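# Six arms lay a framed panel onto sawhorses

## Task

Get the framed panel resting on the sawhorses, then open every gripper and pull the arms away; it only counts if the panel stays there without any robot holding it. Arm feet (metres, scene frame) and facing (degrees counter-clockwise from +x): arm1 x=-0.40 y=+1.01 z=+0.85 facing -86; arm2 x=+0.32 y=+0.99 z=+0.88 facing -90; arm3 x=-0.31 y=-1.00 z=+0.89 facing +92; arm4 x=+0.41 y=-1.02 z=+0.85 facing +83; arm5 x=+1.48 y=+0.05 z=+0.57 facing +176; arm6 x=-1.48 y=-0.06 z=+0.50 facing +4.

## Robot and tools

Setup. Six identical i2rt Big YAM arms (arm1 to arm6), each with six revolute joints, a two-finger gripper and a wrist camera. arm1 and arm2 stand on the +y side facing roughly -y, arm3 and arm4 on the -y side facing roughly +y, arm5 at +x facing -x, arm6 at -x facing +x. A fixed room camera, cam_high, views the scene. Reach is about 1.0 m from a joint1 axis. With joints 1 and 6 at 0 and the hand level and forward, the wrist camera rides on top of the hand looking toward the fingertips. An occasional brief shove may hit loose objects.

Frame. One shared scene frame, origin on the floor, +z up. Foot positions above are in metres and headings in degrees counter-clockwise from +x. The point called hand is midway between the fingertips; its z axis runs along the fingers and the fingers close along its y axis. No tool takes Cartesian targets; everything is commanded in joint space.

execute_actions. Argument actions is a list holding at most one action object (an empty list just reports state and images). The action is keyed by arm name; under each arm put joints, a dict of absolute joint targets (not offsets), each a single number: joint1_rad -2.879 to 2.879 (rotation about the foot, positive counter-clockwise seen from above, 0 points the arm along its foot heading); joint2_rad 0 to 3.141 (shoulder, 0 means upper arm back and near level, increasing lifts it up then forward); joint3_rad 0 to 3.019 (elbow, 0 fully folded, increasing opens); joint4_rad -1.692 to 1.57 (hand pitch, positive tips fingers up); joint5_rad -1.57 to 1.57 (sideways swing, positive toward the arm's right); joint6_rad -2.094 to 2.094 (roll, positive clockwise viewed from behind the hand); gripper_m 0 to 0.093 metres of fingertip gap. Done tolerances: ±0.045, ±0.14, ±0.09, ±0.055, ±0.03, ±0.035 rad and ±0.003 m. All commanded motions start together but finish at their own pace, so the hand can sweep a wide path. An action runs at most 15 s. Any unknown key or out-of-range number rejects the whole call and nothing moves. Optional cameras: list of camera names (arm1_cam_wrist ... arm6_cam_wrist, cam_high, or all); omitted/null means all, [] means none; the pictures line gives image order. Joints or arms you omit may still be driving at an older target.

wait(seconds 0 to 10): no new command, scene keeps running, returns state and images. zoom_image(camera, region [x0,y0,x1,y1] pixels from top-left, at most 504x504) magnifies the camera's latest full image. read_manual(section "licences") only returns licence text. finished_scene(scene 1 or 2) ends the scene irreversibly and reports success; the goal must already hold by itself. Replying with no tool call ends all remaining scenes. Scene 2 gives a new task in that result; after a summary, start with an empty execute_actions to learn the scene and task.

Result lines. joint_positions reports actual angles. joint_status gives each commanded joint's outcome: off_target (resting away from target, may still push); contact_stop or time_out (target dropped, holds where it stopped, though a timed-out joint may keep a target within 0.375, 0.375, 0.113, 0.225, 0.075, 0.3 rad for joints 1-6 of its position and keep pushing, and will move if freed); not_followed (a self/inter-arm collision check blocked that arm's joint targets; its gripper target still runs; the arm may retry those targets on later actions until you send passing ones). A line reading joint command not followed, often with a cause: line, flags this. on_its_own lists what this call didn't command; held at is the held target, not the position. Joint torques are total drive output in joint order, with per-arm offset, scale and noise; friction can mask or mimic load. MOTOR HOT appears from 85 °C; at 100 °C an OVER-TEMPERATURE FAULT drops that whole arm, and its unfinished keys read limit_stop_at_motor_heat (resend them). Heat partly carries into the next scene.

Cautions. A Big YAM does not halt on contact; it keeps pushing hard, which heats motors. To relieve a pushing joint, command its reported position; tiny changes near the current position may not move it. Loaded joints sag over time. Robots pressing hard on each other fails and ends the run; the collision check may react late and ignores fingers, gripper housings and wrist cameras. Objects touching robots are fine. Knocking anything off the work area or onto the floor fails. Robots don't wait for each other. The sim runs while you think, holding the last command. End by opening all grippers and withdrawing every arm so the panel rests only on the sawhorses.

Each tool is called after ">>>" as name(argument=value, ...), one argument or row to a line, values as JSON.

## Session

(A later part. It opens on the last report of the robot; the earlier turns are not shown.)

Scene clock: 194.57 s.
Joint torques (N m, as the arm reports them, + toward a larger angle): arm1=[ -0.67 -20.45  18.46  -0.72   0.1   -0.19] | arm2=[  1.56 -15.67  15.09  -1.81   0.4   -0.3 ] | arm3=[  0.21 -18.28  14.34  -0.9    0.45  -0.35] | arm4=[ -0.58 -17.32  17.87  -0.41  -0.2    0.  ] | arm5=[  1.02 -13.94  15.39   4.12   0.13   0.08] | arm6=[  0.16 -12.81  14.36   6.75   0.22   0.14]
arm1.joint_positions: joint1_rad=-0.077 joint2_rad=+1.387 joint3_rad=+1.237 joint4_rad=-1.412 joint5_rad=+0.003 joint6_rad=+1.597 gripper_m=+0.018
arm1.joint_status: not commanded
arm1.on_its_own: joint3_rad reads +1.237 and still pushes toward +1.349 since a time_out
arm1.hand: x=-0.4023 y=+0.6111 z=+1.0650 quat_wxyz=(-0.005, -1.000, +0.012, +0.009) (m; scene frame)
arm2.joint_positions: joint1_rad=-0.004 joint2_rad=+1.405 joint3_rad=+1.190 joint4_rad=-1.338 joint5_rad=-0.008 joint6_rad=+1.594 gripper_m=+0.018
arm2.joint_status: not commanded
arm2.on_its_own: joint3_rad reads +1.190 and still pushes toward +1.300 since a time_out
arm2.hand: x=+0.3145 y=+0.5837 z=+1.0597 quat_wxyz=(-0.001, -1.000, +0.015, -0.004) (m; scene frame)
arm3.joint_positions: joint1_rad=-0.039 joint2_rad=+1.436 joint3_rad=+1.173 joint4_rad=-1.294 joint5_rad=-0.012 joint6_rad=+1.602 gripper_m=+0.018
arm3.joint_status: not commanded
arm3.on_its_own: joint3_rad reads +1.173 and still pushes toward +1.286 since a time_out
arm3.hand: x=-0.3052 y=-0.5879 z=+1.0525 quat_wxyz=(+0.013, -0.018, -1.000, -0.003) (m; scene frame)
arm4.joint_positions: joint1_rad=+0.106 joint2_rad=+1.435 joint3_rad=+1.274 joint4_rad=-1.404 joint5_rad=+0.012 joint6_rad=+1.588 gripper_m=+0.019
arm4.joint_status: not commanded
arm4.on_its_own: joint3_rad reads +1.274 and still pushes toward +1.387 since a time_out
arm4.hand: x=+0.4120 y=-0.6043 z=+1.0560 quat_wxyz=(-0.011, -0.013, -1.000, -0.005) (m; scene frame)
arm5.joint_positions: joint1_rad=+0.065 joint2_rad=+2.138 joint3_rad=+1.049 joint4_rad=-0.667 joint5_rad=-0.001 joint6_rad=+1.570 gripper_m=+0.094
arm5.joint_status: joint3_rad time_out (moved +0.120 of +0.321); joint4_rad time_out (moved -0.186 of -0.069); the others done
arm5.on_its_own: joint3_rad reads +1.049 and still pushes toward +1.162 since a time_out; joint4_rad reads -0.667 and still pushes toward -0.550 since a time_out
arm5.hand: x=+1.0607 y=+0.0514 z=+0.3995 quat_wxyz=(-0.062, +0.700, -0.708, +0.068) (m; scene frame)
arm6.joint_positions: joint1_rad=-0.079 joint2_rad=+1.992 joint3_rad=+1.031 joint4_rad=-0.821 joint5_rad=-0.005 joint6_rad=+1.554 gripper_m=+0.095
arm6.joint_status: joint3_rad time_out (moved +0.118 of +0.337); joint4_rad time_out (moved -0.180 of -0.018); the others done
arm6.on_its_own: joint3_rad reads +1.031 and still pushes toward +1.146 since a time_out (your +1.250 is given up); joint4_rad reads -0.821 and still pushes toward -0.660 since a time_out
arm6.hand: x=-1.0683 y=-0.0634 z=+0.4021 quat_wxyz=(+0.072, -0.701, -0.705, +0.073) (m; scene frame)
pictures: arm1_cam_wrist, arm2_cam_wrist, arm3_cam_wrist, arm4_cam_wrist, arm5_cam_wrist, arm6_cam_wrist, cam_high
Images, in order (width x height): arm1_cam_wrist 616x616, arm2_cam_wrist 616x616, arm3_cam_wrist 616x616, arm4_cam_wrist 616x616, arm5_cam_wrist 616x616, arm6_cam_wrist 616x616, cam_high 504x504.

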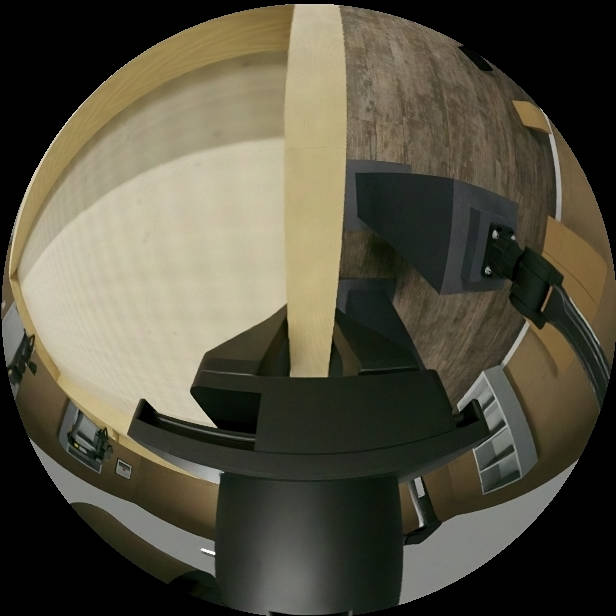

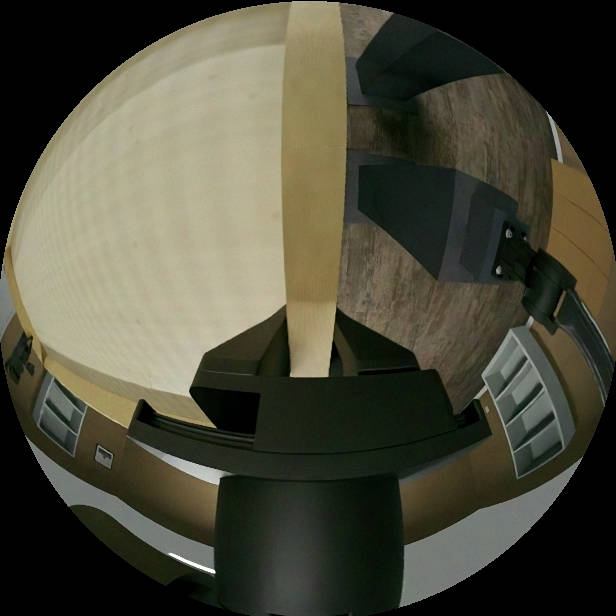

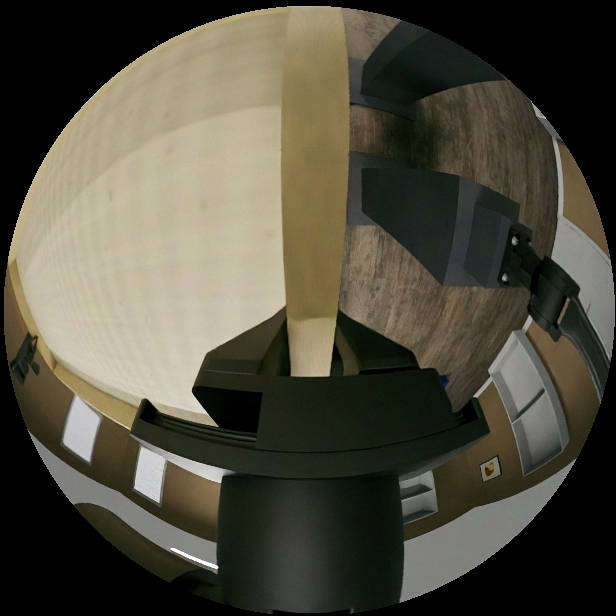

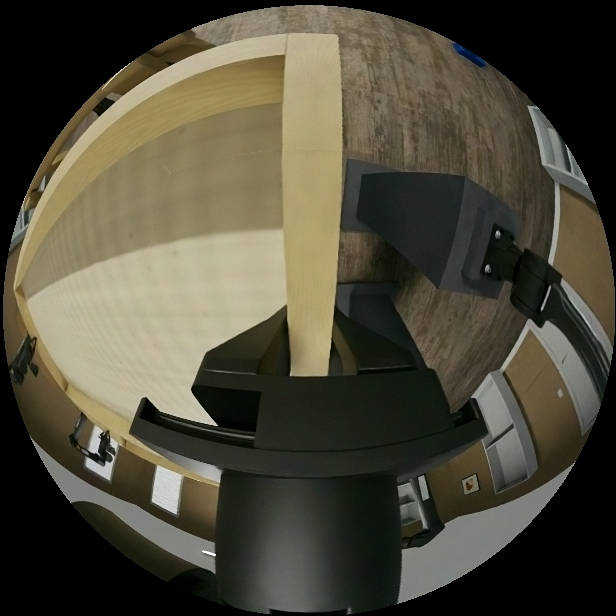

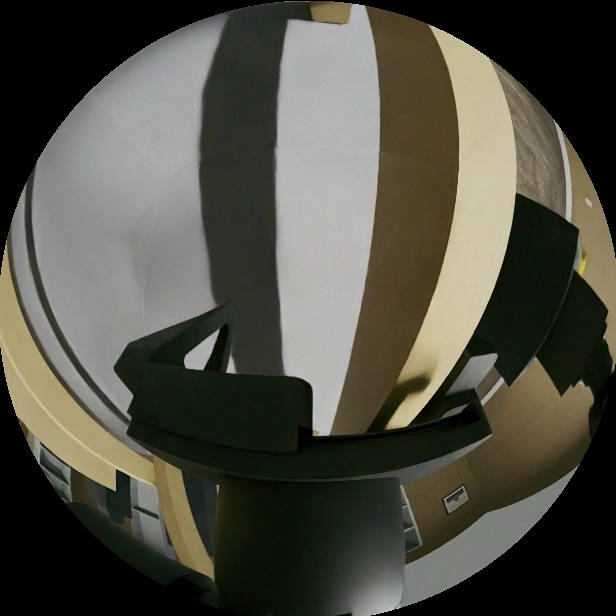

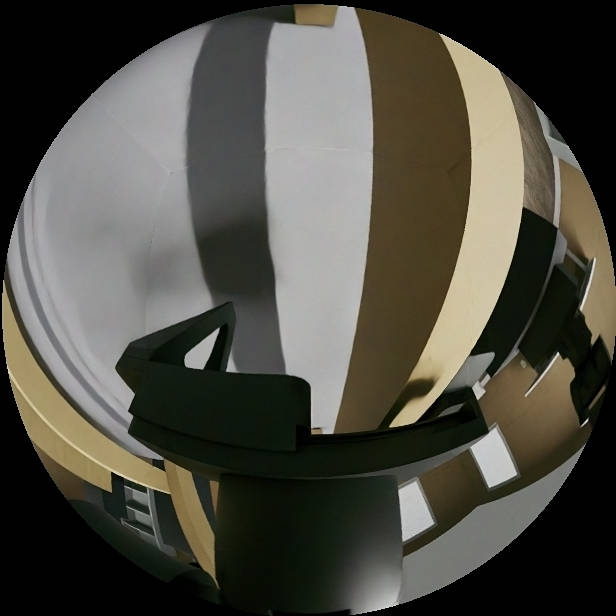

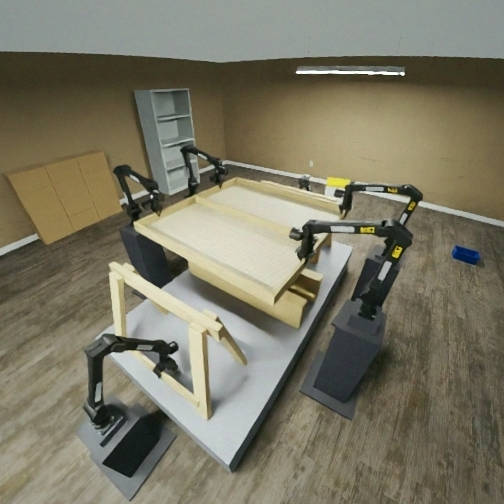

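>>> execute_actions(
  actions=[
    {"arm5":{"joints":{"joint2_rad":2.1,"joint3_rad":0.98,"joint4_rad":-0.66,"gripper_m":0}},"arm6":{"joints":{"joint2_rad":1.95,"joint3_rad":0.96,"joint4_rad":-0.8,"gripper_m":0}}},
  ],
  cameras=["arm5_cam_wrist","arm6_cam_wrist"],
)

>>> execute_actions(
  actions=[
    {"arm5":{"joints":{"joint2_rad":2.05,"joint3_rad":1.3,"joint4_rad":-0.7}},"arm6":{"joints":{"joint2_rad":1.92,"joint3_rad":1.28,"joint4_rad":-0.84}}},
  ],
  cameras=["arm5_cam_wrist","arm6_cam_wrist","cam_high"],
)

Scene clock: 213.10 s.
Joint torques (N m, as the arm reports them, + toward a larger angle): arm1=[ -0.46 -20.5   18.5   -0.64   0.09  -0.19] | arm2=[  1.57 -15.7   15.09  -1.81   0.4   -0.3 ] | arm3=[  0.15 -18.27  14.36  -0.9    0.45  -0.35] | arm4=[ -0.69 -17.02  17.79  -0.47  -0.24   0.01] | arm5=[  0.54 -13.5    4.81   1.41   0.12  -0.06] | arm6=[  0.06 -14.2    5.7    1.84  -0.43   0.25]
arm1.joint_positions: joint1_rad=-0.077 joint2_rad=+1.387 joint3_rad=+1.237 joint4_rad=-1.412 joint5_rad=+0.003 joint6_rad=+1.597 gripper_m=+0.018
arm1.joint_status: not commanded
arm1.on_its_own: joint3_rad reads +1.237 and still pushes toward +1.349 since a time_out
arm1.hand: x=-0.4023 y=+0.6111 z=+1.0650 quat_wxyz=(-0.005, -1.000, +0.012, +0.009) (m; scene frame)
arm2.joint_positions: joint1_rad=-0.004 joint2_rad=+1.405 joint3_rad=+1.190 joint4_rad=-1.338 joint5_rad=-0.008 joint6_rad=+1.594 gripper_m=+0.018
arm2.joint_status: not commanded
arm2.on_its_own: joint3_rad reads +1.190 and still pushes toward +1.300 since a time_out
arm2.hand: x=+0.3145 y=+0.5837 z=+1.0597 quat_wxyz=(-0.001, -1.000, +0.015, -0.004) (m; scene frame)
arm3.joint_positions: joint1_rad=-0.039 joint2_rad=+1.436 joint3_rad=+1.173 joint4_rad=-1.294 joint5_rad=-0.012 joint6_rad=+1.602 gripper_m=+0.018
arm3.joint_status: not commanded
arm3.on_its_own: joint3_rad reads +1.173 and still pushes toward +1.286 since a time_out
arm3.hand: x=-0.3052 y=-0.5879 z=+1.0525 quat_wxyz=(+0.013, -0.018, -1.000, -0.003) (m; scene frame)
arm4.joint_positions: joint1_rad=+0.106 joint2_rad=+1.435 joint3_rad=+1.274 joint4_rad=-1.404 joint5_rad=+0.012 joint6_rad=+1.588 gripper_m=+0.019
arm4.joint_status: not commanded
arm4.on_its_own: joint3_rad reads +1.274 and still pushes toward +1.387 since a time_out
arm4.hand: x=+0.4120 y=-0.6043 z=+1.0560 quat_wxyz=(-0.011, -0.013, -1.000, -0.005) (m; scene frame)
arm5.joint_positions: joint1_rad=+0.065 joint2_rad=+2.109 joint3_rad=+0.974 joint4_rad=-0.700 joint5_rad=-0.001 joint6_rad=+1.582 gripper_m=+0.018
arm5.joint_status: gripper_m off_target (ended at +0.018, target +0.000); the others done
arm5.hand: x=+1.1035 y=+0.0509 z=+0.4033 quat_wxyz=(-0.090, +0.693, -0.709, +0.095) (m; scene frame)
arm6.joint_positions: joint1_rad=-0.075 joint2_rad=+1.937 joint3_rad=+0.948 joint4_rad=-0.848 joint5_rad=+0.010 joint6_rad=+1.545 gripper_m=+0.019
arm6.joint_status: gripper_m off_target (ended at +0.019, target +0.000); the others done
arm6.hand: x=-1.1085 y=-0.0641 z=+0.4102 quat_wxyz=(+0.087, -0.694, -0.708, +0.097) (m; scene frame)
pictures: arm5_cam_wrist, arm6_cam_wrist
Images, in order (width x height): arm5_cam_wrist 616x616, arm6_cam_wrist 616x616.

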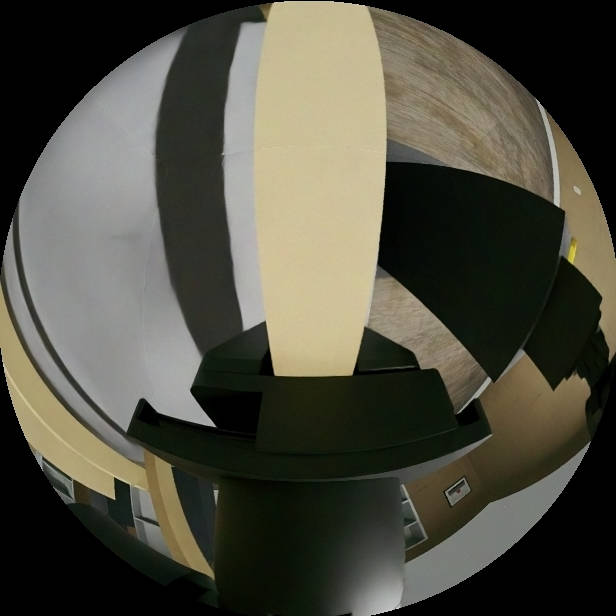

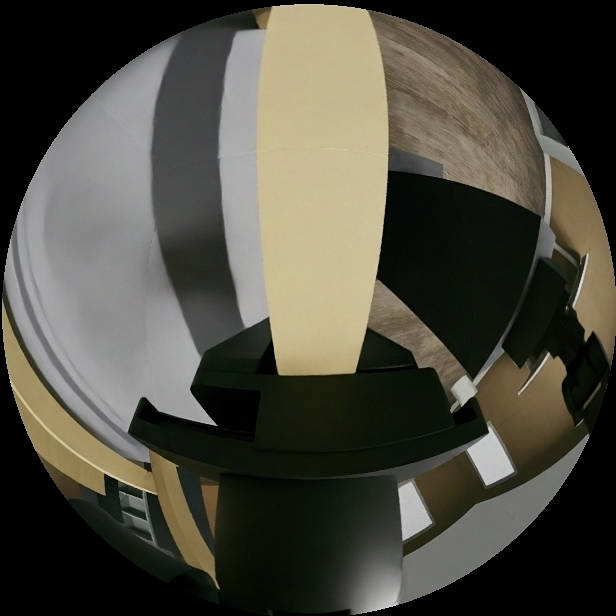

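Scene clock: 215.37 s.
Joint torques (N m, as the arm reports them, + toward a larger angle): arm1=[ -0.58 -20.56  18.49  -0.77   0.09  -0.19] | arm2=[  1.55 -15.65  15.09  -1.81   0.4   -0.3 ] | arm3=[  0.15 -18.32  14.33  -0.9    0.45  -0.35] | arm4=[ -0.64 -17.16  17.7   -0.36  -0.21  -0.02] | arm5=[  1.03 -23.75  15.98   2.13  -0.15   0.23] | arm6=[ -0.1  -26.22  14.76   1.99  -0.47   0.45]
arm1.joint_positions: joint1_rad=-0.077 joint2_rad=+1.387 joint3_rad=+1.237 joint4_rad=-1.412 joint5_rad=+0.003 joint6_rad=+1.597 gripper_m=+0.018
arm1.joint_status: not commanded
arm1.on_its_own: joint3_rad reads +1.237 and still pushes toward +1.349 since a time_out
arm1.hand: x=-0.4023 y=+0.6111 z=+1.0650 quat_wxyz=(-0.005, -1.000, +0.012, +0.009) (m; scene frame)
arm2.joint_positions: joint1_rad=-0.004 joint2_rad=+1.405 joint3_rad=+1.190 joint4_rad=-1.338 joint5_rad=-0.008 joint6_rad=+1.594 gripper_m=+0.018
arm2.joint_status: not commanded
arm2.on_its_own: joint3_rad reads +1.190 and still pushes toward +1.300 since a time_out
arm2.hand: x=+0.3145 y=+0.5837 z=+1.0597 quat_wxyz=(-0.001, -1.000, +0.015, -0.004) (m; scene frame)
arm3.joint_positions: joint1_rad=-0.039 joint2_rad=+1.436 joint3_rad=+1.173 joint4_rad=-1.294 joint5_rad=-0.012 joint6_rad=+1.602 gripper_m=+0.018
arm3.joint_status: not commanded
arm3.on_its_own: joint3_rad reads +1.173 and still pushes toward +1.286 since a time_out
arm3.hand: x=-0.3052 y=-0.5879 z=+1.0525 quat_wxyz=(+0.013, -0.018, -1.000, -0.003) (m; scene frame)
arm4.joint_positions: joint1_rad=+0.106 joint2_rad=+1.435 joint3_rad=+1.274 joint4_rad=-1.404 joint5_rad=+0.012 joint6_rad=+1.588 gripper_m=+0.019
arm4.joint_status: not commanded
arm4.on_its_own: joint3_rad reads +1.274 and still pushes toward +1.387 since a time_out
arm4.hand: x=+0.4120 y=-0.6043 z=+1.0560 quat_wxyz=(-0.011, -0.013, -1.000, -0.005) (m; scene frame)
arm5.joint_positions: joint1_rad=+0.064 joint2_rad=+2.168 joint3_rad=+1.163 joint4_rad=-0.756 joint5_rad=+0.006 joint6_rad=+1.549 gripper_m=+0.018
arm5.joint_status: joint3_rad time_out (moved +0.189 of +0.326); joint4_rad time_out (moved -0.056 of +0.000); the others done
arm5.on_its_own: joint3_rad reads +1.163 and still pushes toward +1.276 since a time_out; joint4_rad reads -0.756 and still pushes toward -0.700 since a time_out
arm5.hand: x=+1.0259 y=+0.0539 z=+0.4076 quat_wxyz=(-0.066, +0.707, -0.701, +0.068) (m; scene frame)
arm6.joint_positions: joint1_rad=-0.075 joint2_rad=+2.011 joint3_rad=+1.131 joint4_rad=-0.888 joint5_rad=+0.011 joint6_rad=+1.527 gripper_m=+0.018
arm6.joint_status: joint3_rad time_out (moved +0.183 of +0.332); the others done
arm6.on_its_own: joint3_rad reads +1.131 and still pushes toward +1.244 since a time_out
arm6.hand: x=-1.0344 y=-0.0646 z=+0.4159 quat_wxyz=(+0.062, -0.690, -0.717, +0.073) (m; scene frame)
pictures: arm5_cam_wrist, arm6_cam_wrist, cam_high
Images, in order (width x height): arm5_cam_wrist 616x616, arm6_cam_wrist 616x616, cam_high 504x504.

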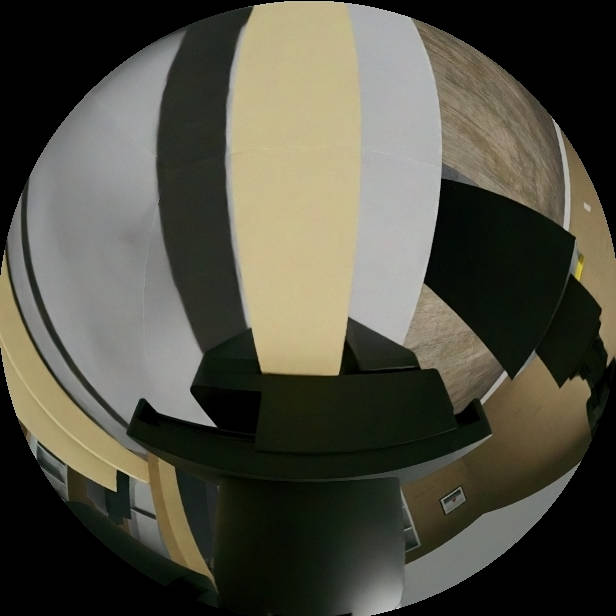

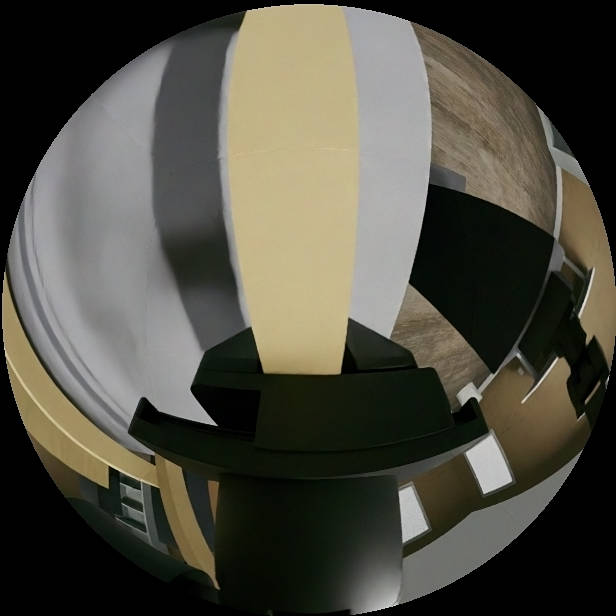

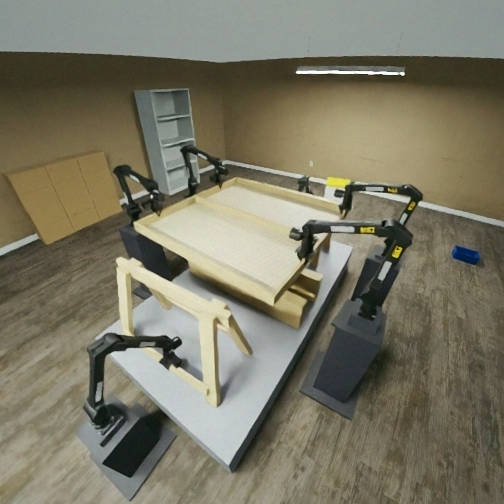

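>>> execute_actions(
  actions=[
    {"arm5":{"joints":{"joint2_rad":2.21,"joint3_rad":1.64,"joint4_rad":-0.89,"joint6_rad":1.7}},"arm6":{"joints":{"joint2_rad":2.1,"joint3_rad":1.64,"joint4_rad":-1.01,"joint6_rad":1.72}}},
  ],
  cameras=["cam_high"],
)

Scene clock: 227.27 s.
Joint torques (N m, as the arm reports them, + toward a larger angle): arm1=[ -0.35 -20.54  18.47  -0.71   0.1   -0.19] | arm2=[  1.56 -15.68  15.09  -1.82   0.4   -0.3 ] | arm3=[  0.22 -18.35  14.34  -0.9    0.45  -0.35] | arm4=[ -0.29 -17.12  17.83  -0.36  -0.17  -0.02] | arm5=[ -0.18 -26.79  17.74   1.95   0.28   1.25] | arm6=[ -0.96 -30.84  16.04   1.69   0.22   1.77]
arm1.joint_positions: joint1_rad=-0.077 joint2_rad=+1.387 joint3_rad=+1.237 joint4_rad=-1.412 joint5_rad=+0.003 joint6_rad=+1.597 gripper_m=+0.018
arm1.joint_status: not commanded
arm1.on_its_own: joint3_rad reads +1.237 and still pushes toward +1.349 since a time_out
arm1.hand: x=-0.4023 y=+0.6111 z=+1.0650 quat_wxyz=(-0.005, -1.000, +0.012, +0.009) (m; scene frame)
arm2.joint_positions: joint1_rad=-0.004 joint2_rad=+1.405 joint3_rad=+1.190 joint4_rad=-1.338 joint5_rad=-0.008 joint6_rad=+1.594 gripper_m=+0.018
arm2.joint_status: not commanded
arm2.on_its_own: joint3_rad reads +1.190 and still pushes toward +1.300 since a time_out
arm2.hand: x=+0.3145 y=+0.5837 z=+1.0597 quat_wxyz=(-0.001, -1.000, +0.015, -0.004) (m; scene frame)
arm3.joint_positions: joint1_rad=-0.039 joint2_rad=+1.436 joint3_rad=+1.173 joint4_rad=-1.294 joint5_rad=-0.012 joint6_rad=+1.602 gripper_m=+0.018
arm3.joint_status: not commanded
arm3.on_its_own: joint3_rad reads +1.173 and still pushes toward +1.286 since a time_out
arm3.hand: x=-0.3052 y=-0.5879 z=+1.0525 quat_wxyz=(+0.013, -0.018, -1.000, -0.003) (m; scene frame)
arm4.joint_positions: joint1_rad=+0.106 joint2_rad=+1.435 joint3_rad=+1.274 joint4_rad=-1.404 joint5_rad=+0.012 joint6_rad=+1.588 gripper_m=+0.019
arm4.joint_status: not commanded
arm4.on_its_own: joint3_rad reads +1.274 and still pushes toward +1.387 since a time_out
arm4.hand: x=+0.4120 y=-0.6043 z=+1.0560 quat_wxyz=(-0.011, -0.013, -1.000, -0.005) (m; scene frame)
arm5.joint_positions: joint1_rad=+0.073 joint2_rad=+2.320 joint3_rad=+1.509 joint4_rad=-0.945 joint5_rad=-0.005 joint6_rad=+1.572 gripper_m=+0.018
arm5.joint_status: joint3_rad time_out (moved +0.346 of +0.477); joint6_rad time_out (moved +0.022 of +0.151); the others done
arm5.on_its_own: joint3_rad reads +1.509 and still pushes toward +1.622 since a time_out; joint6_rad reads +1.572 and still pushes toward +1.700 since a time_out
arm5.hand: x=+0.9274 y=+0.0483 z=+0.4092 quat_wxyz=(-0.061, +0.702, -0.706, +0.069) (m; scene frame)
arm6.joint_positions: joint1_rad=-0.062 joint2_rad=+2.197 joint3_rad=+1.506 joint4_rad=-1.050 joint5_rad=-0.005 joint6_rad=+1.555 gripper_m=+0.019
arm6.joint_status: joint3_rad time_out (moved +0.375 of +0.509); joint6_rad time_out (moved +0.028 of +0.193); the others done
arm6.on_its_own: joint3_rad reads +1.506 and still pushes toward +1.619 since a time_out; joint6_rad reads +1.555 and still pushes toward +1.720 since a time_out
arm6.hand: x=-0.9229 y=-0.0556 z=+0.4198 quat_wxyz=(+0.057, -0.697, -0.712, +0.059) (m; scene frame)
pictures: cam_high
Images, in order (width x height): cam_high 504x504.

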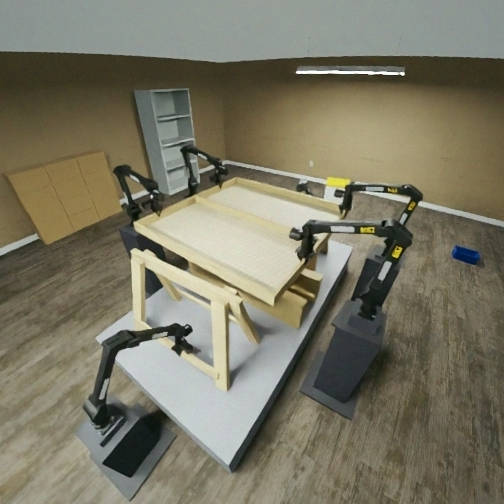

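>>> execute_actions(
  actions=[
    {"arm5":{"joints":{"joint2_rad":2.4,"joint3_rad":2.04,"joint4_rad":-1.08,"joint6_rad":1.66}},"arm6":{"joints":{"joint2_rad":2.31,"joint3_rad":2.04,"joint4_rad":-1.18,"joint6_rad":1.72}}},
  ],
  cameras=["cam_high","arm1_cam_wrist","arm4_cam_wrist"],
)

Scene clock: 238.80 s.
Joint torques (N m, as the arm reports them, + toward a larger angle): arm1=[ -0.3  -20.54  18.57  -0.69   0.09  -0.2 ] | arm2=[  1.57 -15.67  15.09  -1.82   0.4   -0.29] | arm3=[  0.13 -18.33  14.36  -0.9    0.45  -0.35] | arm4=[ -1.   -16.83  17.87  -0.4   -0.23  -0.02] | arm5=[  0.13 -28.41  19.08   2.4    0.24   1.01] | arm6=[ -1.27 -32.68  17.1    2.5    0.2    1.75]
arm1.joint_positions: joint1_rad=-0.077 joint2_rad=+1.387 joint3_rad=+1.237 joint4_rad=-1.412 joint5_rad=+0.003 joint6_rad=+1.597 gripper_m=+0.018
arm1.joint_status: not commanded
arm1.on_its_own: joint3_rad reads +1.237 and still pushes toward +1.349 since a time_out
arm1.hand: x=-0.4023 y=+0.6111 z=+1.0650 quat_wxyz=(-0.005, -1.000, +0.012, +0.009) (m; scene frame)
arm2.joint_positions: joint1_rad=-0.004 joint2_rad=+1.405 joint3_rad=+1.190 joint4_rad=-1.338 joint5_rad=-0.008 joint6_rad=+1.594 gripper_m=+0.018
arm2.joint_status: not commanded
arm2.on_its_own: joint3_rad reads +1.190 and still pushes toward +1.300 since a time_out
arm2.hand: x=+0.3145 y=+0.5837 z=+1.0597 quat_wxyz=(-0.001, -1.000, +0.015, -0.004) (m; scene frame)
arm3.joint_positions: joint1_rad=-0.039 joint2_rad=+1.436 joint3_rad=+1.173 joint4_rad=-1.294 joint5_rad=-0.012 joint6_rad=+1.602 gripper_m=+0.018
arm3.joint_status: not commanded
arm3.on_its_own: joint3_rad reads +1.173 and still pushes toward +1.286 since a time_out
arm3.hand: x=-0.3052 y=-0.5879 z=+1.0525 quat_wxyz=(+0.013, -0.018, -1.000, -0.003) (m; scene frame)
arm4.joint_positions: joint1_rad=+0.106 joint2_rad=+1.435 joint3_rad=+1.274 joint4_rad=-1.404 joint5_rad=+0.012 joint6_rad=+1.588 gripper_m=+0.019
arm4.joint_status: not commanded
arm4.on_its_own: joint3_rad reads +1.274 and still pushes toward +1.387 since a time_out
arm4.hand: x=+0.4120 y=-0.6043 z=+1.0560 quat_wxyz=(-0.011, -0.013, -1.000, -0.005) (m; scene frame)
arm5.joint_positions: joint1_rad=+0.074 joint2_rad=+2.500 joint3_rad=+1.897 joint4_rad=-1.147 joint5_rad=-0.004 joint6_rad=+1.556 gripper_m=+0.018
arm5.joint_status: joint3_rad time_out (moved +0.388 of +0.531); joint4_rad time_out (moved -0.203 of -0.135); joint6_rad time_out (moved -0.016 of +0.088); the others done
arm5.on_its_own: joint3_rad reads +1.897 and still pushes toward +2.010 since a time_out; joint4_rad reads -1.147 and still pushes toward -1.080 since a time_out; joint6_rad reads +1.556 and still pushes toward +1.660 since a time_out
arm5.hand: x=+0.8380 y=+0.0479 z=+0.4109 quat_wxyz=(-0.059, +0.708, -0.700, +0.067) (m; scene frame)
arm6.joint_positions: joint1_rad=-0.058 joint2_rad=+2.390 joint3_rad=+1.893 joint4_rad=-1.239 joint5_rad=-0.004 joint6_rad=+1.558 gripper_m=+0.019
arm6.joint_status: joint3_rad time_out (moved +0.387 of +0.534); joint4_rad time_out (moved -0.189 of -0.130); joint6_rad time_out (moved +0.002 of +0.165); the others done
arm6.on_its_own: joint3_rad reads +1.893 and still pushes toward +2.006 since a time_out; joint4_rad reads -1.239 and still pushes toward -1.180 since a time_out; joint6_rad reads +1.558 and still pushes toward +1.720 since a time_out
arm6.hand: x=-0.8344 y=-0.0523 z=+0.4233 quat_wxyz=(+0.055, -0.697, -0.713, +0.058) (m; scene frame)
pictures: arm1_cam_wrist, arm4_cam_wrist, cam_high
Images, in order (width x height): arm1_cam_wrist 616x616, arm4_cam_wrist 616x616, cam_high 504x504.

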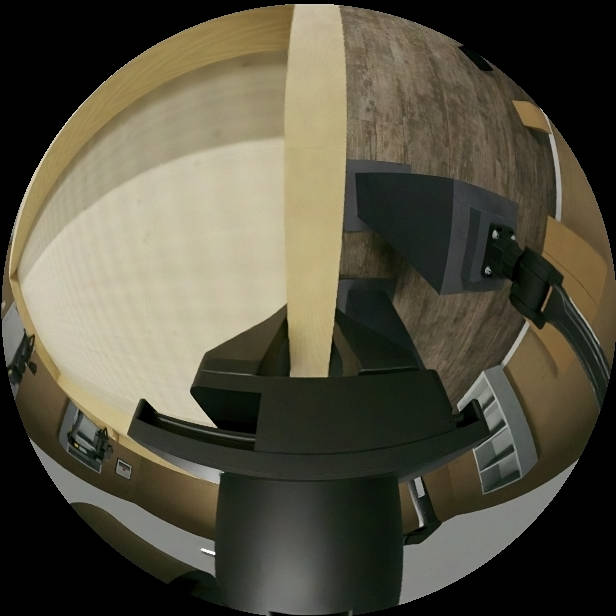

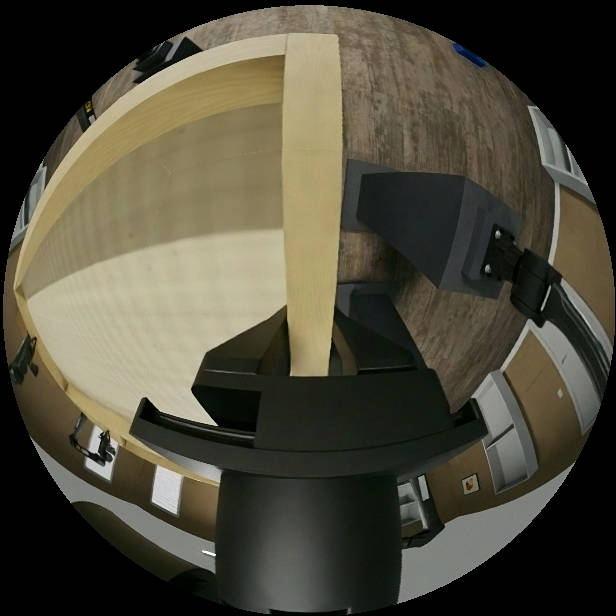

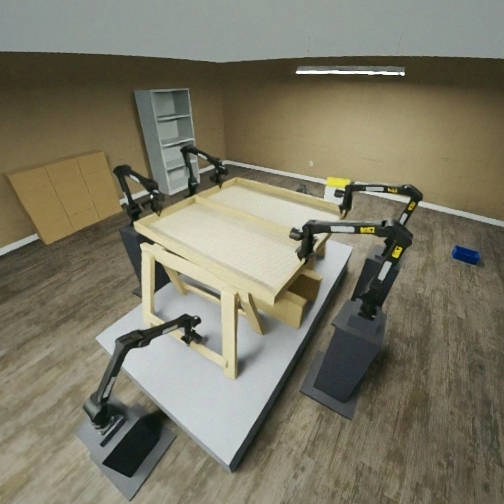

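>>> execute_actions(
  actions=[
    {"arm5":{"joints":{"joint2_rad":2.5,"joint3_rad":1.91,"joint4_rad":-1.147,"joint6_rad":1.57,"gripper_m":0.093}},"arm6":{"joints":{"joint2_rad":2.39,"joint3_rad":1.905,"joint4_rad":-1.239,"joint6_rad":1.57,"gripper_m":0.093}}},
  ],
  cameras=[],
)

>>> execute_actions(
  actions=[
    {"arm5":{"joints":{"joint2_rad":2.33,"joint4_rad":-1.3}},"arm6":{"joints":{"joint2_rad":2.22,"joint4_rad":-1.4}}},
  ],
  cameras=[],
)

>>> execute_actions(
  actions=[
    {"arm5":{"joints":{"joint2_rad":1.95,"joint3_rad":0.8,"joint4_rad":-0.4}},"arm6":{"joints":{"joint2_rad":1.8,"joint3_rad":0.75,"joint4_rad":-0.5}}},
  ],
  cameras=[],
)

>>> execute_actions(
  actions=[
    {"arm5":{"joints":{"joint2_rad":2.458,"joint3_rad":0.775,"joint4_rad":1.45}},"arm6":{"joints":{"joint2_rad":2.232,"joint3_rad":0.68,"joint4_rad":1.32}}},
  ],
  cameras=["cam_high","arm5_cam_wrist","arm6_cam_wrist"],
)

Scene clock: 260.23 s.
Joint torques (N m, as the arm reports them, + toward a larger angle): arm1=[ -0.73 -20.45  18.48  -0.71   0.09  -0.19] | arm2=[  1.57 -15.65  15.09  -1.81   0.4   -0.3 ] | arm3=[  0.24 -18.29  14.34  -0.91   0.45  -0.35] | arm4=[ -0.31 -17.21  17.83  -0.4   -0.21   0.  ] | arm5=[ -0.25 -20.2    8.91   0.22   0.17   0.02] | arm6=[ -0.99 -25.44   8.51   0.17   0.12  -0.16]
arm1.joint_positions: joint1_rad=-0.077 joint2_rad=+1.387 joint3_rad=+1.237 joint4_rad=-1.412 joint5_rad=+0.003 joint6_rad=+1.597 gripper_m=+0.018
arm1.joint_status: not commanded
arm1.on_its_own: joint3_rad reads +1.237 and still pushes toward +1.349 since a time_out
arm1.hand: x=-0.4023 y=+0.6111 z=+1.0650 quat_wxyz=(-0.005, -1.000, +0.012, +0.009) (m; scene frame)
arm2.joint_positions: joint1_rad=-0.004 joint2_rad=+1.405 joint3_rad=+1.190 joint4_rad=-1.338 joint5_rad=-0.008 joint6_rad=+1.594 gripper_m=+0.018
arm2.joint_status: not commanded
arm2.on_its_own: joint3_rad reads +1.190 and still pushes toward +1.300 since a time_out
arm2.hand: x=+0.3145 y=+0.5837 z=+1.0597 quat_wxyz=(-0.001, -1.000, +0.015, -0.004) (m; scene frame)
arm3.joint_positions: joint1_rad=-0.039 joint2_rad=+1.436 joint3_rad=+1.173 joint4_rad=-1.294 joint5_rad=-0.012 joint6_rad=+1.602 gripper_m=+0.018
arm3.joint_status: not commanded
arm3.on_its_own: joint3_rad reads +1.173 and still pushes toward +1.286 since a time_out
arm3.hand: x=-0.3052 y=-0.5879 z=+1.0525 quat_wxyz=(+0.013, -0.018, -1.000, -0.003) (m; scene frame)
arm4.joint_positions: joint1_rad=+0.106 joint2_rad=+1.435 joint3_rad=+1.274 joint4_rad=-1.404 joint5_rad=+0.012 joint6_rad=+1.588 gripper_m=+0.019
arm4.joint_status: not commanded
arm4.on_its_own: joint3_rad reads +1.274 and still pushes toward +1.387 since a time_out
arm4.hand: x=+0.4120 y=-0.6043 z=+1.0560 quat_wxyz=(-0.011, -0.013, -1.000, -0.005) (m; scene frame)
arm5.joint_positions: joint1_rad=+0.074 joint2_rad=+2.493 joint3_rad=+1.906 joint4_rad=-1.149 joint5_rad=-0.003 joint6_rad=+1.575 gripper_m=+0.093
arm5.joint_status: all done
arm5.hand: x=+0.8328 y=+0.0481 z=+0.4173 quat_wxyz=(-0.055, +0.702, -0.707, +0.061) (m; scene frame)
arm6.joint_positions: joint1_rad=-0.062 joint2_rad=+2.391 joint3_rad=+1.898 joint4_rad=-1.242 joint5_rad=-0.002 joint6_rad=+1.585 gripper_m=+0.093
arm6.joint_status: all done
arm6.hand: x=-0.8334 y=-0.0553 z=+0.4241 quat_wxyz=(+0.053, -0.708, -0.702, +0.059) (m; scene frame)
pictures: none
No camera images: the call's "cameras" was empty. Leave "cameras" out to get every camera's image.

Scene clock: 261.53 s.
Joint torques (N m, as the arm reports them, + toward a larger angle): arm1=[ -0.58 -20.43  18.53  -0.7    0.09  -0.19] | arm2=[  1.55 -15.67  15.09  -1.81   0.4   -0.3 ] | arm3=[  0.14 -18.28  14.36  -0.93   0.45  -0.35] | arm4=[ -0.9  -17.36  17.73  -0.34  -0.16   0.01] | arm5=[ -0.27 -18.85  10.82  -0.34   0.17   0.02] | arm6=[ -1.03 -23.71  10.18  -0.59   0.11  -0.19]
arm1.joint_positions: joint1_rad=-0.077 joint2_rad=+1.387 joint3_rad=+1.237 joint4_rad=-1.412 joint5_rad=+0.003 joint6_rad=+1.597 gripper_m=+0.018
arm1.joint_status: not commanded
arm1.on_its_own: joint3_rad reads +1.237 and still pushes toward +1.349 since a time_out
arm1.hand: x=-0.4023 y=+0.6111 z=+1.0650 quat_wxyz=(-0.005, -1.000, +0.012, +0.009) (m; scene frame)
arm2.joint_positions: joint1_rad=-0.004 joint2_rad=+1.405 joint3_rad=+1.190 joint4_rad=-1.338 joint5_rad=-0.008 joint6_rad=+1.594 gripper_m=+0.018
arm2.joint_status: not commanded
arm2.on_its_own: joint3_rad reads +1.190 and still pushes toward +1.300 since a time_out
arm2.hand: x=+0.3145 y=+0.5837 z=+1.0597 quat_wxyz=(-0.001, -1.000, +0.015, -0.004) (m; scene frame)
arm3.joint_positions: joint1_rad=-0.039 joint2_rad=+1.436 joint3_rad=+1.173 joint4_rad=-1.294 joint5_rad=-0.012 joint6_rad=+1.602 gripper_m=+0.018
arm3.joint_status: not commanded
arm3.on_its_own: joint3_rad reads +1.173 and still pushes toward +1.286 since a time_out
arm3.hand: x=-0.3052 y=-0.5879 z=+1.0525 quat_wxyz=(+0.013, -0.018, -1.000, -0.003) (m; scene frame)
arm4.joint_positions: joint1_rad=+0.106 joint2_rad=+1.435 joint3_rad=+1.274 joint4_rad=-1.404 joint5_rad=+0.012 joint6_rad=+1.588 gripper_m=+0.019
arm4.joint_status: not commanded
arm4.on_its_own: joint3_rad reads +1.274 and still pushes toward +1.387 since a time_out
arm4.hand: x=+0.4120 y=-0.6043 z=+1.0560 quat_wxyz=(-0.011, -0.013, -1.000, -0.005) (m; scene frame)
arm5.joint_positions: joint1_rad=+0.074 joint2_rad=+2.314 joint3_rad=+1.895 joint4_rad=-1.287 joint5_rad=-0.003 joint6_rad=+1.575 gripper_m=+0.093
arm5.joint_status: all done
arm5.hand: x=+0.8309 y=+0.0489 z=+0.5308 quat_wxyz=(-0.044, +0.703, -0.708, +0.051) (m; scene frame)
arm6.joint_positions: joint1_rad=-0.062 joint2_rad=+2.212 joint3_rad=+1.885 joint4_rad=-1.384 joint5_rad=-0.002 joint6_rad=+1.584 gripper_m=+0.093
arm6.joint_status: all done
arm6.hand: x=-0.8451 y=-0.0545 z=+0.5353 quat_wxyz=(+0.045, -0.708, -0.703, +0.050) (m; scene frame)
pictures: none
No camera images: the call's "cameras" was empty. Leave "cameras" out to get every camera's image.

Scene clock: 263.20 s.
Joint torques (N m, as the arm reports them, + toward a larger angle): arm1=[ -0.54 -20.41  18.45  -0.75   0.1   -0.19] | arm2=[  1.57 -15.69  15.1   -1.82   0.4   -0.3 ] | arm3=[  0.18 -18.31  14.35  -0.91   0.45  -0.36] | arm4=[ -0.06 -17.1   17.8   -0.43  -0.17   0.01] | arm5=[ -0.25 -11.05   5.14   0.91   0.16   0.01] | arm6=[ -0.87 -13.99   5.25   1.1    0.11  -0.19]
arm1.joint_positions: joint1_rad=-0.077 joint2_rad=+1.387 joint3_rad=+1.237 joint4_rad=-1.412 joint5_rad=+0.003 joint6_rad=+1.597 gripper_m=+0.018
arm1.joint_status: not commanded
arm1.on_its_own: joint3_rad reads +1.237 and still pushes toward +1.349 since a time_out
arm1.hand: x=-0.4023 y=+0.6111 z=+1.0650 quat_wxyz=(-0.005, -1.000, +0.012, +0.009) (m; scene frame)
arm2.joint_positions: joint1_rad=-0.004 joint2_rad=+1.405 joint3_rad=+1.190 joint4_rad=-1.338 joint5_rad=-0.008 joint6_rad=+1.594 gripper_m=+0.018
arm2.joint_status: not commanded
arm2.on_its_own: joint3_rad reads +1.190 and still pushes toward +1.300 since a time_out
arm2.hand: x=+0.3145 y=+0.5837 z=+1.0597 quat_wxyz=(-0.001, -1.000, +0.015, -0.004) (m; scene frame)
arm3.joint_positions: joint1_rad=-0.039 joint2_rad=+1.436 joint3_rad=+1.173 joint4_rad=-1.294 joint5_rad=-0.012 joint6_rad=+1.602 gripper_m=+0.018
arm3.joint_status: not commanded
arm3.on_its_own: joint3_rad reads +1.173 and still pushes toward +1.286 since a time_out
arm3.hand: x=-0.3052 y=-0.5879 z=+1.0525 quat_wxyz=(+0.013, -0.018, -1.000, -0.003) (m; scene frame)
arm4.joint_positions: joint1_rad=+0.106 joint2_rad=+1.435 joint3_rad=+1.274 joint4_rad=-1.404 joint5_rad=+0.012 joint6_rad=+1.588 gripper_m=+0.019
arm4.joint_status: not commanded
arm4.on_its_own: joint3_rad reads +1.274 and still pushes toward +1.387 since a time_out
arm4.hand: x=+0.4120 y=-0.6043 z=+1.0560 quat_wxyz=(-0.011, -0.013, -1.000, -0.005) (m; scene frame)
arm5.joint_positions: joint1_rad=+0.074 joint2_rad=+1.950 joint3_rad=+0.795 joint4_rad=-0.416 joint5_rad=-0.003 joint6_rad=+1.575 gripper_m=+0.093
arm5.joint_status: all done
arm5.hand: x=+1.0958 y=+0.0474 z=+0.4280 quat_wxyz=(+0.003, +0.704, -0.710, +0.003) (m; scene frame)
arm6.joint_positions: joint1_rad=-0.062 joint2_rad=+1.809 joint3_rad=+0.741 joint4_rad=-0.518 joint5_rad=-0.002 joint6_rad=+1.583 gripper_m=+0.093
arm6.joint_status: all done
arm6.hand: x=-1.1168 y=-0.0575 z=+0.4085 quat_wxyz=(+0.001, -0.709, -0.705, +0.006) (m; scene frame)
pictures: none
No camera images: the call's "cameras" was empty. Leave "cameras" out to get every camera's image.

Scene clock: 265.17 s.
Joint torques (N m, as the arm reports them, + toward a larger angle): arm1=[ -0.61 -20.71  18.5   -0.76   0.1   -0.2 ] | arm2=[  1.55 -15.66  15.09  -1.82   0.4   -0.3 ] | arm3=[  0.25 -18.32  14.35  -0.9    0.45  -0.35] | arm4=[ -0.86 -17.15  17.84  -0.32  -0.18  -0.02] | arm5=[ -0.15 -11.41   0.67   2.7    0.02  -0.1 ] | arm6=[ -0.7  -16.27   1.76   3.55  -0.05  -0.29]
arm1.joint_positions: joint1_rad=-0.077 joint2_rad=+1.387 joint3_rad=+1.237 joint4_rad=-1.412 joint5_rad=+0.003 joint6_rad=+1.597 gripper_m=+0.018
arm1.joint_status: not commanded
arm1.on_its_own: joint3_rad reads +1.237 and still pushes toward +1.349 since a time_out
arm1.hand: x=-0.4023 y=+0.6111 z=+1.0650 quat_wxyz=(-0.005, -1.000, +0.012, +0.009) (m; scene frame)
arm2.joint_positions: joint1_rad=-0.004 joint2_rad=+1.405 joint3_rad=+1.190 joint4_rad=-1.338 joint5_rad=-0.008 joint6_rad=+1.594 gripper_m=+0.018
arm2.joint_status: not commanded
arm2.on_its_own: joint3_rad reads +1.190 and still pushes toward +1.300 since a time_out
arm2.hand: x=+0.3145 y=+0.5837 z=+1.0597 quat_wxyz=(-0.001, -1.000, +0.015, -0.004) (m; scene frame)
arm3.joint_positions: joint1_rad=-0.039 joint2_rad=+1.436 joint3_rad=+1.173 joint4_rad=-1.294 joint5_rad=-0.012 joint6_rad=+1.602 gripper_m=+0.018
arm3.joint_status: not commanded
arm3.on_its_own: joint3_rad reads +1.173 and still pushes toward +1.286 since a time_out
arm3.hand: x=-0.3052 y=-0.5879 z=+1.0525 quat_wxyz=(+0.013, -0.018, -1.000, -0.003) (m; scene frame)
arm4.joint_positions: joint1_rad=+0.106 joint2_rad=+1.435 joint3_rad=+1.274 joint4_rad=-1.404 joint5_rad=+0.012 joint6_rad=+1.588 gripper_m=+0.019
arm4.joint_status: not commanded
arm4.on_its_own: joint3_rad reads +1.274 and still pushes toward +1.387 since a time_out
arm4.hand: x=+0.4120 y=-0.6043 z=+1.0560 quat_wxyz=(-0.011, -0.013, -1.000, -0.005) (m; scene frame)
arm5.joint_positions: joint1_rad=+0.074 joint2_rad=+2.445 joint3_rad=+0.780 joint4_rad=+1.425 joint5_rad=+0.000 joint6_rad=+1.575 gripper_m=+0.093
arm5.joint_status: all done
arm5.hand: x=+0.9161 y=+0.0486 z=+0.4487 quat_wxyz=(+0.439, +0.553, -0.559, -0.435) (m; scene frame)
arm6.joint_positions: joint1_rad=-0.064 joint2_rad=+2.236 joint3_rad=+0.681 joint4_rad=+1.289 joint5_rad=+0.000 joint6_rad=+1.582 gripper_m=+0.093
arm6.joint_status: all done
arm6.hand: x=-0.9222 y=-0.0575 z=+0.4475 quat_wxyz=(-0.430, -0.561, -0.560, -0.432) (m; scene frame)
pictures: arm5_cam_wrist, arm6_cam_wrist, cam_high
Images, in order (width x height): arm5_cam_wrist 616x616, arm6_cam_wrist 616x616, cam_high 504x504.

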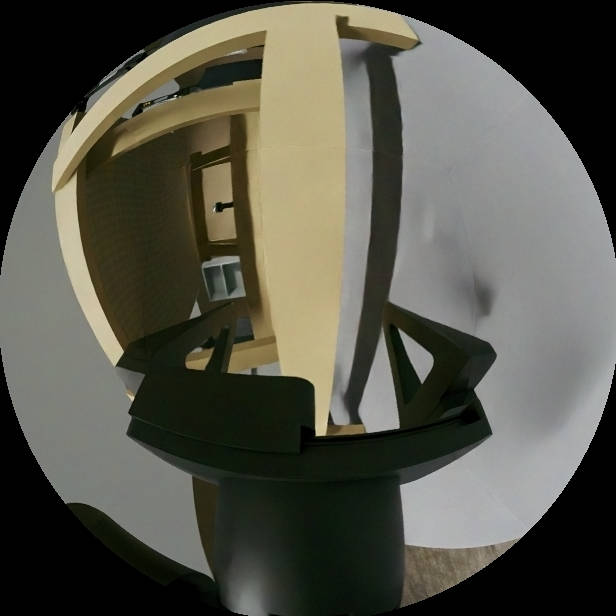

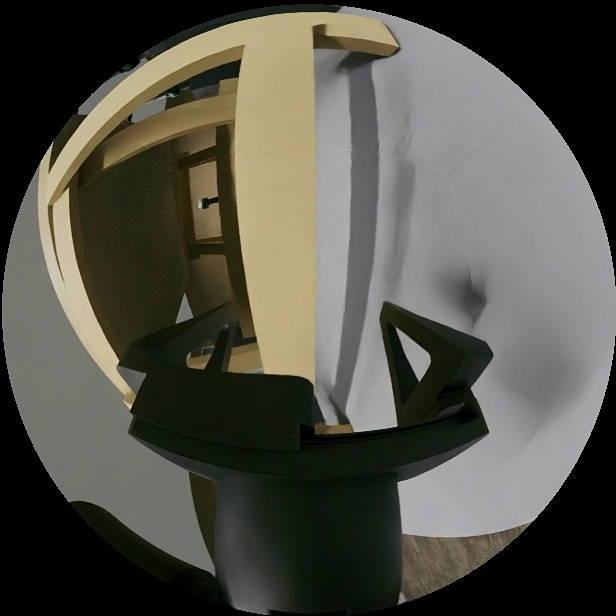

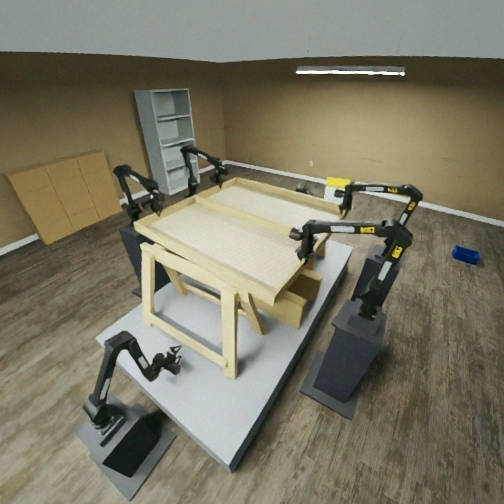

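>>> execute_actions(
  actions=[
    {"arm5":{"joints":{"joint2_rad":2.475,"joint3_rad":0.94,"joint4_rad":1.3}},"arm6":{"joints":{"joint2_rad":2.2,"joint3_rad":0.83,"joint4_rad":1.13}}},
  ],
  cameras=["arm5_cam_wrist","arm6_cam_wrist"],
)

Scene clock: 278.77 s.
Joint torques (N m, as the arm reports them, + toward a larger angle): arm1=[ -0.43 -20.57  18.51  -0.65   0.09  -0.2 ] | arm2=[  1.59 -15.69  15.09  -1.82   0.4   -0.29] | arm3=[  0.15 -18.31  14.35  -0.92   0.45  -0.36] | arm4=[ -0.39 -17.62  17.66  -0.37  -0.18   0.03] | arm5=[ -0.41 -12.75   2.78   1.24   0.    -0.13] | arm6=[ -0.75 -19.69   3.8    1.57  -0.05  -0.29]
arm1.joint_positions: joint1_rad=-0.077 joint2_rad=+1.387 joint3_rad=+1.237 joint4_rad=-1.412 joint5_rad=+0.003 joint6_rad=+1.597 gripper_m=+0.018
arm1.joint_status: not commanded
arm1.on_its_own: joint3_rad reads +1.237 and still pushes toward +1.349 since a time_out
arm1.hand: x=-0.4023 y=+0.6111 z=+1.0650 quat_wxyz=(-0.005, -1.000, +0.012, +0.009) (m; scene frame)
arm2.joint_positions: joint1_rad=-0.004 joint2_rad=+1.405 joint3_rad=+1.190 joint4_rad=-1.338 joint5_rad=-0.008 joint6_rad=+1.594 gripper_m=+0.018
arm2.joint_status: not commanded
arm2.on_its_own: joint3_rad reads +1.190 and still pushes toward +1.300 since a time_out
arm2.hand: x=+0.3145 y=+0.5837 z=+1.0597 quat_wxyz=(-0.001, -1.000, +0.015, -0.004) (m; scene frame)
arm3.joint_positions: joint1_rad=-0.039 joint2_rad=+1.436 joint3_rad=+1.173 joint4_rad=-1.294 joint5_rad=-0.012 joint6_rad=+1.602 gripper_m=+0.018
arm3.joint_status: not commanded
arm3.on_its_own: joint3_rad reads +1.173 and still pushes toward +1.286 since a time_out
arm3.hand: x=-0.3052 y=-0.5879 z=+1.0525 quat_wxyz=(+0.013, -0.018, -1.000, -0.003) (m; scene frame)
arm4.joint_positions: joint1_rad=+0.106 joint2_rad=+1.435 joint3_rad=+1.274 joint4_rad=-1.404 joint5_rad=+0.012 joint6_rad=+1.588 gripper_m=+0.019
arm4.joint_status: not commanded
arm4.on_its_own: joint3_rad reads +1.274 and still pushes toward +1.387 since a time_out
arm4.hand: x=+0.4120 y=-0.6043 z=+1.0560 quat_wxyz=(-0.011, -0.013, -1.000, -0.005) (m; scene frame)
arm5.joint_positions: joint1_rad=+0.074 joint2_rad=+2.452 joint3_rad=+0.940 joint4_rad=+1.316 joint5_rad=+0.000 joint6_rad=+1.575 gripper_m=+0.093
arm5.joint_status: all done
arm5.hand: x=+0.8543 y=+0.0488 z=+0.4555 quat_wxyz=(+0.450, +0.543, -0.550, -0.447) (m; scene frame)
arm6.joint_positions: joint1_rad=-0.064 joint2_rad=+2.222 joint3_rad=+0.824 joint4_rad=+1.147 joint5_rad=+0.000 joint6_rad=+1.582 gripper_m=+0.093
arm6.joint_status: all done
arm6.hand: x=-0.8655 y=-0.0571 z=+0.4608 quat_wxyz=(-0.434, -0.558, -0.557, -0.436) (m; scene frame)
pictures: arm5_cam_wrist, arm6_cam_wrist
Images, in order (width x height): arm5_cam_wrist 616x616, arm6_cam_wrist 616x616.

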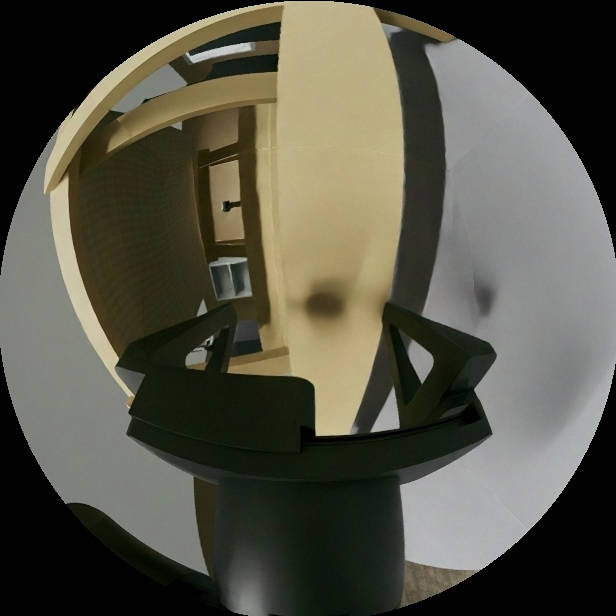

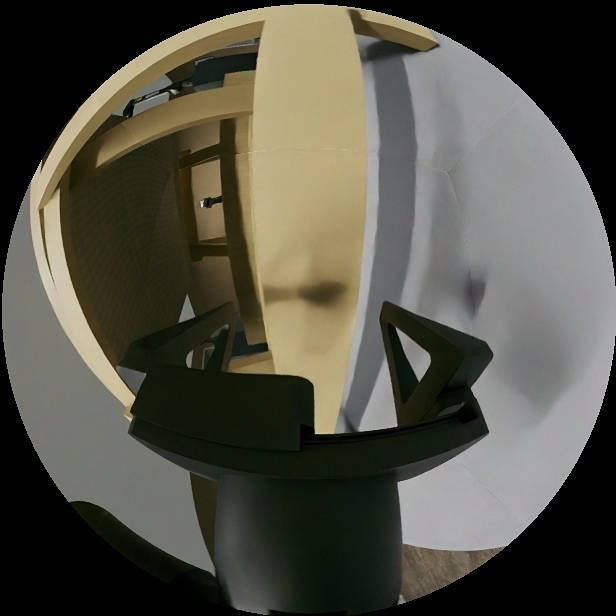

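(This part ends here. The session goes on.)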